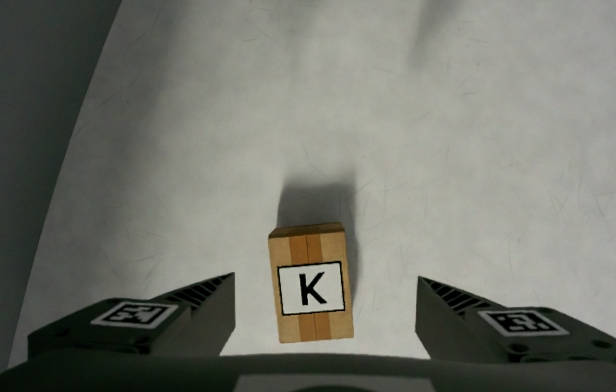

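Good enough (~1 cm off).

>>> execute_actions(actions=[{"joints":{"lift_m":0.785}}], cameras=[])

>>> execute_actions(actions=[{"joints":{"gripper_m":0.03}}], cameras=[])

Scene clock: 217.17 s.
base_odometry: x=+0.822 y=-0.817 heading=-1.302 (m, m, rad; odometry frame)
turned_by_wheels: +0.000 (rad since the last result)
turned_by_imu: +0.004 (rad since the last result)
base_tilt: forward=+0.4 right=+0.3 (deg)
lidar_m: 0.28 0.32 0.25 0.25 0.26 0.38 1.11 2.08 1.51 1.15 0.39 0.30
base_status: not commanded
joint_positions: lift_m=+0.820 arm_m=+0.529 wrist_yaw_rad=-0.001 wrist_pitch_rad=+1.575 wrist_roll_rad=-0.360 gripper_m=+0.080
joint_status: lift_m contact_stop (moved -0.131 of -0.165)
on_its_own: lift_m is slack since a contact_stop (your +0.785 is given up)
motor_effort: lift_m=+16(17) arm_m=+6(7) wrist_yaw_rad=+2(3) wrist_pitch_rad=-11(33) wrist_roll_rad=+1(2) gripper_m=+0(1) wheel_0=+0(4) wheel_1=+0(3) wheel_2=+0(3) (%)
hand_pose: x=+0.6989 y=-0.0874 z=+0.7852 quat_wxyz=(+0.694, -0.126, +0.697, +0.127) (m; base frame)
wrist_depth_mm: 216 213 212 210 209 206 - / 217 215 213 212 209 207 206 / 217 216 214 213 211 208 208 / 219 217 216 213 212 211 208 / 220 219 216 213 213 211 211 / 221 219 145 161 214 132 - / - - 141 162 208 - -
pictures: none
No camera images: the call's "cameras" was empty. Leave "cameras" out to get every camera's image.

not run: a stop came earlier in this reply.

>>> execute_actions(actions=[{"joints":{"lift_m":0.9}}], cameras=["wrist_camera"])

Scene clock: 220.33 s.
base_odometry: x=+0.822 y=-0.817 heading=-1.302 (m, m, rad; odometry frame)
turned_by_wheels: +0.000 (rad since the last result)
turned_by_imu: -0.001 (rad since the last result)
base_tilt: forward=+0.4 right=+0.3 (deg)
lidar_m: 0.27 0.32 0.27 0.25 0.27 0.39 1.12 2.08 1.51 1.14 0.43 0.30
base_status: not commanded
joint_positions: lift_m=+0.900 arm_m=+0.529 wrist_yaw_rad=+0.000 wrist_pitch_rad=+1.571 wrist_roll_rad=-0.360 gripper_m=+0.080
joint_status: all done
motor_effort: lift_m=+24(23) arm_m=+6(6) wrist_yaw_rad=+0(1) wrist_pitch_rad=+0(8) wrist_roll_rad=+0(0) gripper_m=-1(1) wheel_0=+0(0) wheel_1=+0(0) wheel_2=+0(0) (%)
hand_pose: x=+0.6998 y=-0.0874 z=+0.8651 quat_wxyz=(+0.696, -0.127, +0.696, +0.127) (m; base frame)
wrist_depth_mm: 379 290 287 285 283 279 278 / 294 290 287 286 283 281 279 / 296 291 290 287 286 283 282 / 297 294 291 289 287 283 282 / 298 296 293 242 289 285 283 / 301 297 145 242 289 132 - / - - 141 242 290 - -
pictures: wrist_camera
Images, in order (width x height): wrist_camera 616x392.

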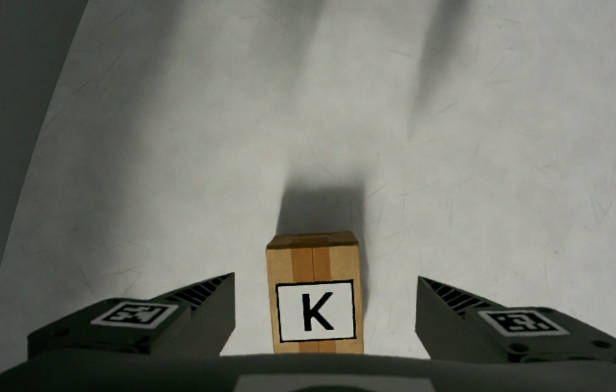

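>>> execute_actions(actions=[{"base":{"rotate_rad":0.016},"joints":{"arm_m":0.515}}], cameras=["wrist_camera"])

Scene clock: 223.47 s.
base_odometry: x=+0.822 y=-0.817 heading=-1.286 (m, m, rad; odometry frame)
turned_by_wheels: +0.016 (rad since the last result)
turned_by_imu: +0.014 (rad since the last result)
base_tilt: forward=+0.5 right=+0.3 (deg)
lidar_m: 0.29 0.33 0.27 0.25 0.26 0.41 1.12 2.03 1.52 1.08 0.42 0.31
base_status: done
joint_positions: lift_m=+0.900 arm_m=+0.516 wrist_yaw_rad=+0.000 wrist_pitch_rad=+1.570 wrist_roll_rad=-0.360 gripper_m=+0.080
joint_status: all done
motor_effort: lift_m=+24(24) arm_m=-7(13) wrist_yaw_rad=+0(0) wrist_pitch_rad=+2(1) wrist_roll_rad=+0(1) gripper_m=+0(0) wheel_0=-1(5) wheel_1=-1(4) wheel_2=-1(5) (%)
hand_pose: x=+0.6871 y=-0.0874 z=+0.8651 quat_wxyz=(+0.696, -0.127, +0.696, +0.127) (m; base frame)
wrist_depth_mm: 387 290 287 285 283 279 278 / 382 291 290 286 285 282 279 / 297 291 291 289 285 283 281 / 298 296 293 290 286 285 282 / 298 296 294 241 287 286 286 / 300 297 145 242 242 133 - / - - 140 243 242 - -
pictures: wrist_camera
Images, in order (width x height): wrist_camera 616x392.

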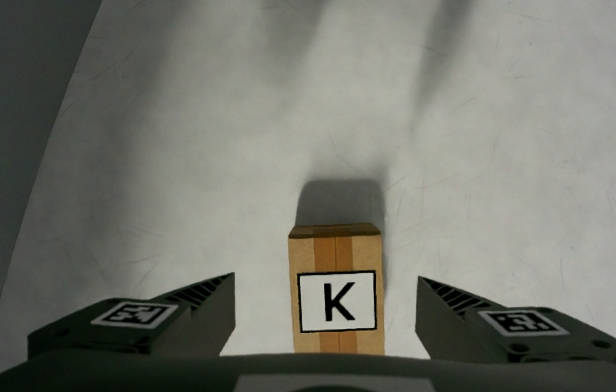

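>>> execute_actions(actions=[{"joints":{"lift_m":0.785},"pace":"slow"}], cameras=[])

>>> execute_actions(actions=[{"joints":{"gripper_m":0.03}}], cameras=[])

Scene clock: 227.20 s.
base_odometry: x=+0.822 y=-0.817 heading=-1.286 (m, m, rad; odometry frame)
turned_by_wheels: +0.000 (rad since the last result)
turned_by_imu: -0.001 (rad since the last result)
base_tilt: forward=+0.4 right=+0.3 (deg)
lidar_m: 0.27 0.30 0.27 0.25 0.26 0.39 1.15 2.00 1.47 1.06 0.43 0.31
base_status: not commanded
joint_positions: lift_m=+0.785 arm_m=+0.516 wrist_yaw_rad=+0.000 wrist_pitch_rad=+1.570 wrist_roll_rad=-0.360 gripper_m=+0.080
joint_status: all done
motor_effort: lift_m=+13(23) arm_m=-7(7) wrist_yaw_rad=-2(1) wrist_pitch_rad=+1(2) wrist_roll_rad=+1(1) gripper_m=+0(0) wheel_0=-1(1) wheel_1=-1(1) wheel_2=-1(1) (%)
hand_pose: x=+0.6871 y=-0.0874 z=+0.7510 quat_wxyz=(+0.696, -0.127, +0.696, +0.127) (m; base frame)
wrist_depth_mm: 177 175 173 173 171 169 - / 178 177 175 173 172 170 169 / 179 178 176 174 173 171 171 / 180 178 177 175 174 172 171 / 181 179 179 175 174 173 173 / 182 179 145 126 126 132 - / - - 141 127 126 - -
pictures: none
No camera images: the call's "cameras" was empty. Leave "cameras" out to get every camera's image.

Scene clock: 228.17 s.
base_odometry: x=+0.822 y=-0.817 heading=-1.286 (m, m, rad; odometry frame)
turned_by_wheels: +0.000 (rad since the last result)
turned_by_imu: +0.000 (rad since the last result)
base_tilt: forward=+0.4 right=+0.3 (deg)
lidar_m: 0.28 0.30 0.27 0.25 0.27 0.39 1.13 2.01 1.51 1.08 0.39 0.28
base_status: not commanded
joint_positions: lift_m=+0.785 arm_m=+0.516 wrist_yaw_rad=+0.000 wrist_pitch_rad=+1.570 wrist_roll_rad=-0.360 gripper_m=+0.061
joint_status: gripper_m off_target (ended at +0.061, target +0.030)
on_its_own: gripper_m is held at +0.055, not at your +0.030, by its contact guard: the fingers met something
motor_effort: lift_m=+13(13) arm_m=-7(7) wrist_yaw_rad=-2(0) wrist_pitch_rad=-1(2) wrist_roll_rad=+0(1) gripper_m=-39(40) wheel_0=-1(1) wheel_1=-1(1) wheel_2=-1(1) (%)
hand_pose: x=+0.6871 y=-0.0874 z=+0.7510 quat_wxyz=(+0.696, -0.127, +0.696, +0.127) (m; base frame)
wrist_depth_mm: 177 176 174 173 171 170 - / 178 177 175 173 172 170 169 / 179 177 176 174 173 171 170 / 180 178 177 175 174 172 171 / 181 180 178 176 174 173 172 / 182 180 128 127 126 174 - / - - - 127 126 - -
pictures: none
No camera images: the call's "cameras" was empty. Leave "cameras" out to get every camera's image.

Reverse route.

>>> execute_actions(actions=[{"joints":{"lift_m":0.95}}], cameras=[])

>>> execute_actions(actions=[{"joints":{"arm_m":0.0},"base":{"rotate_rad":-0.061}}], cameras=[])

>>> execute_actions(actions=[{"base":{"strafe_m":-0.62}}], cameras=[])

>>> execute_actions(actions=[{"base":{"translate_m":-2.0}}], cameras=[])

>>> execute_actions(actions=[{"base":{"translate_m":-0.18}}], cameras=[])

>>> execute_actions(actions=[{"base":{"rotate_rad":1.63}}], cameras=[])

Scene clock: 234.23 s.
base_odometry: x=+0.822 y=-0.817 heading=-1.286 (m, m, rad; odometry frame)
turned_by_wheels: +0.000 (rad since the last result)
turned_by_imu: -0.002 (rad since the last result)
base_tilt: forward=+0.5 right=+0.3 (deg)
lidar_m: 0.28 0.31 0.26 0.25 0.27 0.39 1.14 2.04 1.51 1.08 0.43 0.28
base_status: not commanded
joint_positions: lift_m=+0.950 arm_m=+0.516 wrist_yaw_rad=+0.000 wrist_pitch_rad=+1.570 wrist_roll_rad=-0.360 gripper_m=+0.061
joint_status: all done
on_its_own: gripper_m is held at +0.055, not at your +0.030, by its contact guard: the fingers met something
motor_effort: lift_m=+24(23) arm_m=-6(7) wrist_yaw_rad=-1(0) wrist_pitch_rad=-1(2) wrist_roll_rad=+1(1) gripper_m=-39(39) wheel_0=-1(1) wheel_1=-1(1) wheel_2=-1(1) (%)
hand_pose: x=+0.6871 y=-0.0874 z=+0.9151 quat_wxyz=(+0.696, -0.127, +0.696, +0.127) (m; base frame)
wrist_depth_mm: 389 342 336 334 330 329 325 / 407 340 338 336 332 330 327 / 439 342 342 338 336 330 329 / 442 345 343 340 336 334 332 / 349 345 345 340 336 334 332 / 351 349 128 126 125 336 334 / - - - 127 126 - -
pictures: none
No camera images: the call's "cameras" was empty. Leave "cameras" out to get every camera's image.

Scene clock: 236.80 s.
base_odometry: x=+0.822 y=-0.817 heading=-1.347 (m, m, rad; odometry frame)
turned_by_wheels: -0.061 (rad since the last result)
turned_by_imu: -0.061 (rad since the last result)
base_tilt: forward=+0.4 right=+0.3 (deg)
lidar_m: 0.28 0.29 0.28 0.25 0.26 0.36 0.92 2.19 1.53 1.44 0.45 0.34
base_status: done
joint_positions: lift_m=+0.950 arm_m=+0.001 wrist_yaw_rad=+0.000 wrist_pitch_rad=+1.570 wrist_roll_rad=-0.360 gripper_m=+0.061
joint_status: all done
on_its_own: gripper_m is held at +0.055, not at your +0.030, by its contact guard: the fingers met something
motor_effort: lift_m=+24(24) arm_m=-7(5) wrist_yaw_rad=+0(0) wrist_pitch_rad=+0(1) wrist_roll_rad=+0(1) gripper_m=-39(39) wheel_0=+0(3) wheel_1=+0(2) wheel_2=-1(3) (%)
hand_pose: x=+0.1721 y=-0.0874 z=+0.9151 quat_wxyz=(+0.696, -0.127, +0.696, +0.126) (m; base frame)
wrist_depth_mm: 418 407 340 336 332 329 329 / 436 609 917 340 336 330 330 / 488 699 1060 1042 1025 334 329 / 508 732 866 878 1060 1042 1042 / 539 809 854 854 1042 1042 1042 / 574 750 128 127 126 1042 1042 / - - - 127 126 - -
pictures: none
No camera images: the call's "cameras" was empty. Leave "cameras" out to get every camera's image.

Scene clock: 240.20 s.
base_odometry: x=+0.217 y=-0.954 heading=-1.347 (m, m, rad; odometry frame)
turned_by_wheels: +0.000 (rad since the last result)
turned_by_imu: -0.003 (rad since the last result)
base_tilt: forward=+0.4 right=+0.3 (deg)
lidar_m: 0.31 0.33 0.43 0.87 0.91 1.22 2.61 1.21 0.88 0.81 0.45 0.33
base_status: done
joint_positions: lift_m=+0.950 arm_m=+0.001 wrist_yaw_rad=+0.000 wrist_pitch_rad=+1.570 wrist_roll_rad=-0.360 gripper_m=+0.061
joint_status: not commanded
on_its_own: gripper_m is held at +0.055, not at your +0.030, by its contact guard: the fingers met something
motor_effort: lift_m=+23(25) arm_m=-6(7) wrist_yaw_rad=-2(1) wrist_pitch_rad=+1(0) wrist_roll_rad=-1(0) gripper_m=-39(41) wheel_0=-1(7) wheel_1=+2(7) wheel_2=+0(2) (%)
hand_pose: x=+0.1722 y=-0.0874 z=+0.9152 quat_wxyz=(+0.696, -0.127, +0.695, +0.127) (m; base frame)
wrist_depth_mm: 1042 1060 340 338 332 330 327 / 1060 1078 1042 1060 336 330 330 / 1078 1078 1060 1042 1025 1042 332 / 1078 1078 854 866 1060 1060 1042 / 1098 1078 854 842 1060 1042 1042 / 1098 1078 128 126 125 1060 1025 / - - - 127 126 - -
pictures: none
No camera images: the call's "cameras" was empty. Leave "cameras" out to get every camera's image.

Scene clock: 248.37 s.
base_odometry: x=-0.226 y=+0.996 heading=-1.347 (m, m, rad; odometry frame)
turned_by_wheels: +0.000 (rad since the last result)
turned_by_imu: +0.004 (rad since the last result)
base_tilt: forward=+0.4 right=+0.3 (deg)
lidar_m: 2.30 1.18 0.86 1.09 0.93 0.64 0.58 0.64 0.83 0.88 0.96 1.22
base_status: done
joint_positions: lift_m=+0.950 arm_m=+0.001 wrist_yaw_rad=+0.000 wrist_pitch_rad=+1.570 wrist_roll_rad=-0.360 gripper_m=+0.061
joint_status: not commanded
on_its_own: gripper_m is held at +0.055, not at your +0.030, by its contact guard: the fingers met something
motor_effort: lift_m=+23(23) arm_m=-6(6) wrist_yaw_rad=-1(2) wrist_pitch_rad=+2(1) wrist_roll_rad=+0(0) gripper_m=-42(37) wheel_0=+0(5) wheel_1=+0(5) wheel_2=+0(7) (%)
hand_pose: x=+0.1722 y=-0.0874 z=+0.9152 quat_wxyz=(+0.696, -0.127, +0.695, +0.127) (m; base frame)
wrist_depth_mm: 1060 1060 1078 1060 1042 1025 1008 / 1098 1060 1060 1060 1042 1025 1025 / 1098 1078 1078 1060 1060 1025 1008 / 1098 1078 866 866 1042 1025 1025 / 1098 1098 866 854 1060 1042 1042 / 1098 1098 128 127 126 1060 1042 / - - - 127 126 - -
pictures: none
No camera images: the call's "cameras" was empty. Leave "cameras" out to get every camera's image.

Scene clock: 250.33 s.
base_odometry: x=-0.266 y=+1.171 heading=-1.347 (m, m, rad; odometry frame)
turned_by_wheels: +0.000 (rad since the last result)
turned_by_imu: +0.000 (rad since the last result)
base_tilt: forward=+0.4 right=+0.4 (deg)
lidar_m: 2.49 1.21 0.93 2.04 0.66 0.41 0.40 0.44 0.59 0.92 0.95 1.25
base_status: done
joint_positions: lift_m=+0.950 arm_m=+0.001 wrist_yaw_rad=+0.000 wrist_pitch_rad=+1.570 wrist_roll_rad=-0.360 gripper_m=+0.061
joint_status: not commanded
on_its_own: gripper_m is held at +0.055, not at your +0.030, by its contact guard: the fingers met something
motor_effort: lift_m=+23(23) arm_m=-6(6) wrist_yaw_rad=-1(1) wrist_pitch_rad=+1(2) wrist_roll_rad=+0(1) gripper_m=-40(40) wheel_0=+0(3) wheel_1=-1(5) wheel_2=+0(7) (%)
hand_pose: x=+0.1722 y=-0.0874 z=+0.9152 quat_wxyz=(+0.696, -0.127, +0.695, +0.127) (m; base frame)
wrist_depth_mm: 1078 1078 1042 1042 1025 1025 1008 / 1060 1042 1060 1025 1042 1025 1025 / 1078 1078 1078 1078 1025 1025 1042 / 1078 1078 854 866 1060 1025 1025 / 1098 1060 866 842 1060 1042 1042 / 1098 1098 128 127 125 1060 1060 / - - - 127 126 - -
pictures: none
No camera images: the call's "cameras" was empty. Leave "cameras" out to get every camera's image.

Scene clock: 252.53 s.
base_odometry: x=-0.266 y=+1.171 heading=+0.283 (m, m, rad; odometry frame)
turned_by_wheels: +1.630 (rad since the last result)
turned_by_imu: +1.592 (rad since the last result)
base_tilt: forward=+0.4 right=+0.3 (deg)
lidar_m: 1.68 0.60 0.38 0.38 0.43 0.64 0.92 0.95 1.31 2.49 1.10 0.92
base_status: done
joint_positions: lift_m=+0.950 arm_m=+0.001 wrist_yaw_rad=+0.000 wrist_pitch_rad=+1.570 wrist_roll_rad=-0.360 gripper_m=+0.061
joint_status: not commanded
on_its_own: gripper_m is held at +0.055, not at your +0.030, by its contact guard: the fingers met something
motor_effort: lift_m=+23(23) arm_m=-6(6) wrist_yaw_rad=-2(2) wrist_pitch_rad=+0(0) wrist_roll_rad=+0(0) gripper_m=-38(40) wheel_0=+1(5) wheel_1=-1(5) wheel_2=+2(8) (%)
hand_pose: x=+0.1722 y=-0.0874 z=+0.9152 quat_wxyz=(+0.696, -0.127, +0.695, +0.127) (m; base frame)
wrist_depth_mm: 597 809 1060 1042 1042 1025 960 / 621 854 1042 1025 1042 1042 1008 / 683 946 1060 1042 1042 1025 1042 / 732 1060 854 878 1060 1042 1042 / 798 1078 866 842 1060 1042 1042 / 866 1098 128 127 126 1060 1042 / - - - 127 126 - -
pictures: none
No camera images: the call's "cameras" was empty. Leave "cameras" out to get every camera's image.

>>> execute_actions(actions=[{"base":{"translate_m":1.6}}], cameras=[])

>>> execute_actions(actions=[{"base":{"rotate_rad":-1.0}}], cameras=[])

>>> execute_actions(actions=[{"base":{"translate_m":1.0}}], cameras=[])

>>> execute_actions(actions=[{"base":{"rotate_rad":-0.57}}], cameras=["head_camera"])

Scene clock: 262.20 s.
base_odometry: x=+1.270 y=+1.618 heading=+0.283 (m, m, rad; odometry frame)
turned_by_wheels: +0.000 (rad since the last result)
turned_by_imu: -0.009 (rad since the last result)
base_tilt: forward=+0.4 right=+0.3 (deg)
lidar_m: 1.57 0.57 0.44 0.42 0.44 0.63 1.57 0.74 0.61 1.39 2.01 1.50
base_status: done
joint_positions: lift_m=+0.950 arm_m=+0.001 wrist_yaw_rad=+0.000 wrist_pitch_rad=+1.570 wrist_roll_rad=-0.360 gripper_m=+0.061
joint_status: not commanded
on_its_own: gripper_m is held at +0.055, not at your +0.030, by its contact guard: the fingers met something
motor_effort: lift_m=+23(23) arm_m=-6(7) wrist_yaw_rad=-1(2) wrist_pitch_rad=+3(2) wrist_roll_rad=+0(0) gripper_m=-39(40) wheel_0=-1(6) wheel_1=+0(5) wheel_2=+0(10) (%)
hand_pose: x=+0.1722 y=-0.0874 z=+0.9152 quat_wxyz=(+0.696, -0.127, +0.695, +0.127) (m; base frame)
wrist_depth_mm: 597 778 1060 1042 1042 1025 1025 / 627 854 1042 1025 1042 1025 1025 / 683 960 1098 1060 1060 1025 1042 / 741 1042 854 878 1042 1042 1025 / 798 1060 842 842 1060 1042 1025 / 878 1078 128 127 126 1042 1025 / - - - 127 126 - -
pictures: none
No camera images: the call's "cameras" was empty. Leave "cameras" out to get every camera's image.

Scene clock: 264.00 s.
base_odometry: x=+1.270 y=+1.618 heading=-0.717 (m, m, rad; odometry frame)
turned_by_wheels: -1.000 (rad since the last result)
turned_by_imu: -0.978 (rad since the last result)
base_tilt: forward=+0.4 right=+0.3 (deg)
lidar_m: 1.94 1.53 1.43 0.53 0.42 0.42 0.43 0.67 2.08 0.69 0.62 1.75
base_status: done
joint_positions: lift_m=+0.950 arm_m=+0.001 wrist_yaw_rad=+0.000 wrist_pitch_rad=+1.570 wrist_roll_rad=-0.360 gripper_m=+0.061
joint_status: not commanded
on_its_own: gripper_m is held at +0.055, not at your +0.030, by its contact guard: the fingers met something
motor_effort: lift_m=+23(23) arm_m=-6(6) wrist_yaw_rad=-1(2) wrist_pitch_rad=+1(3) wrist_roll_rad=-1(0) gripper_m=-40(38) wheel_0=+1(4) wheel_1=+0(6) wheel_2=+0(7) (%)
hand_pose: x=+0.1722 y=-0.0874 z=+0.9152 quat_wxyz=(+0.696, -0.127, +0.695, +0.127) (m; base frame)
wrist_depth_mm: 1060 1060 1060 1042 1025 1008 1008 / 1078 1042 1060 1042 1025 1025 1025 / 1078 1078 1042 1078 1042 1025 1042 / 1060 1060 854 854 1060 1025 1008 / 931 1078 854 842 1042 1042 831 / 809 991 128 126 125 1060 866 / - - - 127 126 - -
pictures: none
No camera images: the call's "cameras" was empty. Leave "cameras" out to get every camera's image.

Scene clock: 268.80 s.
base_odometry: x=+2.024 y=+0.961 heading=-0.717 (m, m, rad; odometry frame)
turned_by_wheels: +0.000 (rad since the last result)
turned_by_imu: -0.005 (rad since the last result)
base_tilt: forward=+0.4 right=+0.3 (deg)
lidar_m: 1.20 0.90 0.84 0.90 1.25 1.22 1.34 0.89 0.87 0.92 1.35 1.68
base_status: done
joint_positions: lift_m=+0.950 arm_m=+0.001 wrist_yaw_rad=+0.000 wrist_pitch_rad=+1.570 wrist_roll_rad=-0.360 gripper_m=+0.061
joint_status: not commanded
on_its_own: gripper_m is held at +0.055, not at your +0.030, by its contact guard: the fingers met something
motor_effort: lift_m=+23(23) arm_m=-6(6) wrist_yaw_rad=-1(1) wrist_pitch_rad=+3(1) wrist_roll_rad=-1(1) gripper_m=-39(37) wheel_0=+1(5) wheel_1=+0(4) wheel_2=+2(9) (%)
hand_pose: x=+0.1722 y=-0.0874 z=+0.9152 quat_wxyz=(+0.696, -0.127, +0.695, +0.127) (m; base frame)
wrist_depth_mm: 1078 1078 1060 1042 1042 1008 1025 / 1078 1060 1078 1042 1025 1025 1008 / 1078 1060 1060 1060 1042 1042 1042 / 1060 1042 866 866 1025 1042 1025 / 1118 1078 854 842 1042 1025 1008 / 1098 1078 128 127 125 1042 1042 / - - - 127 126 - -
pictures: none
No camera images: the call's "cameras" was empty. Leave "cameras" out to get every camera's image.

Scene clock: 270.23 s.
base_odometry: x=+2.024 y=+0.961 heading=-1.287 (m, m, rad; odometry frame)
turned_by_wheels: -0.570 (rad since the last result)
turned_by_imu: -0.558 (rad since the last result)
base_tilt: forward=+0.4 right=+0.3 (deg)
lidar_m: 1.67 1.22 0.90 0.86 0.89 1.28 1.23 1.31 0.87 0.88 0.90 1.31
base_status: done
joint_positions: lift_m=+0.950 arm_m=+0.001 wrist_yaw_rad=+0.000 wrist_pitch_rad=+1.570 wrist_roll_rad=-0.360 gripper_m=+0.061
joint_status: not commanded
on_its_own: gripper_m is held at +0.055, not at your +0.030, by its contact guard: the fingers met something
motor_effort: lift_m=+23(23) arm_m=-6(6) wrist_yaw_rad=-1(1) wrist_pitch_rad=+1(2) wrist_roll_rad=+0(1) gripper_m=-38(39) wheel_0=+0(5) wheel_1=+0(5) wheel_2=-1(6) (%)
hand_pose: x=+0.1722 y=-0.0874 z=+0.9152 quat_wxyz=(+0.696, -0.127, +0.695, +0.127) (m; base frame)
wrist_depth_mm: 1060 1042 1042 1060 1025 1008 1008 / 1078 1060 1060 1042 1042 1025 1025 / 1078 1078 1078 1060 1042 1025 1042 / 1078 1060 854 878 1042 1042 1025 / 1078 1078 854 842 1042 1060 1042 / 1098 1078 128 127 125 1060 1042 / - - - 127 126 - -
pictures: head_camera
Images, in order (width x height): head_camera 420x560.

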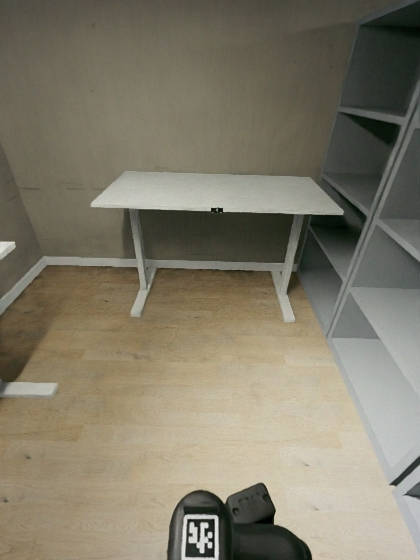

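>>> execute_actions(actions=[{"joints":{"lift_m":1.15}}], cameras=[])

>>> execute_actions(actions=[{"base":{"translate_m":1.22}}], cameras=[])

>>> execute_actions(actions=[{"joints":{"arm_m":0.5}}], cameras=["head_camera"])

Scene clock: 275.57 s.
base_odometry: x=+2.024 y=+0.961 heading=-1.287 (m, m, rad; odometry frame)
turned_by_wheels: +0.000 (rad since the last result)
turned_by_imu: -0.002 (rad since the last result)
base_tilt: forward=+0.4 right=+0.3 (deg)
lidar_m: 1.70 1.23 0.90 0.86 0.91 1.29 1.24 1.32 0.91 0.88 0.92 1.29
base_status: not commanded
joint_positions: lift_m=+1.150 arm_m=+0.001 wrist_yaw_rad=+0.000 wrist_pitch_rad=+1.570 wrist_roll_rad=-0.360 gripper_m=+0.061
joint_status: all done
on_its_own: gripper_m is held at +0.055, not at your +0.030, by its contact guard: the fingers met something
motor_effort: lift_m=+24(30) arm_m=-6(6) wrist_yaw_rad=-1(2) wrist_pitch_rad=+1(1) wrist_roll_rad=+0(0) gripper_m=-38(37) wheel_0=+0(0) wheel_1=+0(0) wheel_2=-1(1) (%)
hand_pose: x=+0.1722 y=-0.0874 z=+1.1151 quat_wxyz=(+0.696, -0.127, +0.695, +0.127) (m; base frame)
wrist_depth_mm: 1281 1255 1229 1255 1205 1205 1205 / 1281 1255 1255 1229 1229 1229 1205 / 1281 1255 1255 1229 1229 1229 1205 / 1308 1308 1255 1060 1281 1229 1229 / 1308 1308 1060 1078 1229 1229 1205 / 1308 1281 128 127 125 1255 1160 / - - - 127 126 - -
pictures: none
No camera images: the call's "cameras" was empty. Leave "cameras" out to get every camera's image.

Scene clock: 281.10 s.
base_odometry: x=+2.366 y=-0.210 heading=-1.287 (m, m, rad; odometry frame)
turned_by_wheels: +0.000 (rad since the last result)
turned_by_imu: -0.006 (rad since the last result)
base_tilt: forward=+0.4 right=+0.3 (deg)
lidar_m: 0.47 0.52 0.73 0.86 0.93 1.25 2.50 1.28 0.93 0.89 0.68 0.51
base_status: done
joint_positions: lift_m=+1.150 arm_m=+0.001 wrist_yaw_rad=+0.000 wrist_pitch_rad=+1.570 wrist_roll_rad=-0.360 gripper_m=+0.061
joint_status: not commanded
on_its_own: gripper_m is held at +0.055, not at your +0.030, by its contact guard: the fingers met something
motor_effort: lift_m=+23(24) arm_m=-6(6) wrist_yaw_rad=-1(1) wrist_pitch_rad=+3(2) wrist_roll_rad=+0(1) gripper_m=-37(39) wheel_0=-1(4) wheel_1=+0(5) wheel_2=+1(9) (%)
hand_pose: x=+0.1722 y=-0.0874 z=+1.1152 quat_wxyz=(+0.696, -0.127, +0.695, +0.127) (m; base frame)
wrist_depth_mm: 1281 1255 1255 1255 1229 1229 1182 / 1308 1255 1255 1255 1229 1255 1182 / 1281 1281 1281 1255 1255 1229 1205 / 1281 1255 1281 1060 1255 1229 1205 / 1308 1308 1060 1060 1255 1229 1229 / 1308 1281 128 127 126 1205 1160 / - - - 127 126 - -
pictures: none
No camera images: the call's "cameras" was empty. Leave "cameras" out to get every camera's image.

Scene clock: 283.63 s.
base_odometry: x=+2.366 y=-0.210 heading=-1.287 (m, m, rad; odometry frame)
turned_by_wheels: +0.000 (rad since the last result)
turned_by_imu: -0.001 (rad since the last result)
base_tilt: forward=+0.4 right=+0.4 (deg)
lidar_m: 0.46 0.52 0.69 0.87 0.91 1.27 2.49 1.29 0.92 0.86 0.67 0.51
base_status: not commanded
joint_positions: lift_m=+1.150 arm_m=+0.499 wrist_yaw_rad=+0.000 wrist_pitch_rad=+1.570 wrist_roll_rad=-0.360 gripper_m=+0.061
joint_status: all done
on_its_own: gripper_m is held at +0.055, not at your +0.030, by its contact guard: the fingers met something
motor_effort: lift_m=+23(23) arm_m=+6(8) wrist_yaw_rad=-2(2) wrist_pitch_rad=+5(3) wrist_roll_rad=+0(0) gripper_m=-38(39) wheel_0=-1(1) wheel_1=+0(0) wheel_2=+1(1) (%)
hand_pose: x=+0.6700 y=-0.0874 z=+1.1152 quat_wxyz=(+0.696, -0.127, +0.695, +0.127) (m; base frame)
wrist_depth_mm: 314 310 307 304 301 300 297 / 314 312 309 307 303 300 298 / 315 312 310 307 304 303 300 / 319 314 310 309 307 303 300 / 320 317 314 309 307 306 304 / 320 319 128 127 125 307 306 / - - - 127 126 - -
pictures: head_camera
Images, in order (width x height): head_camera 420x560.

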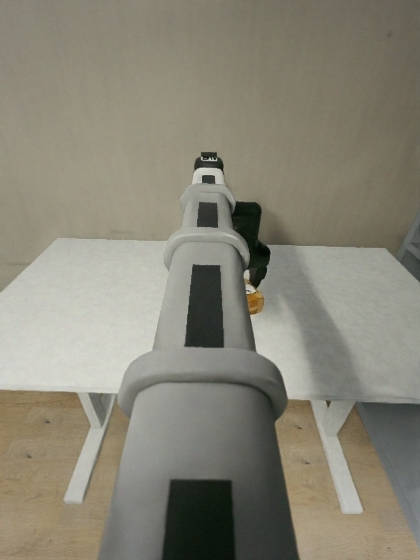

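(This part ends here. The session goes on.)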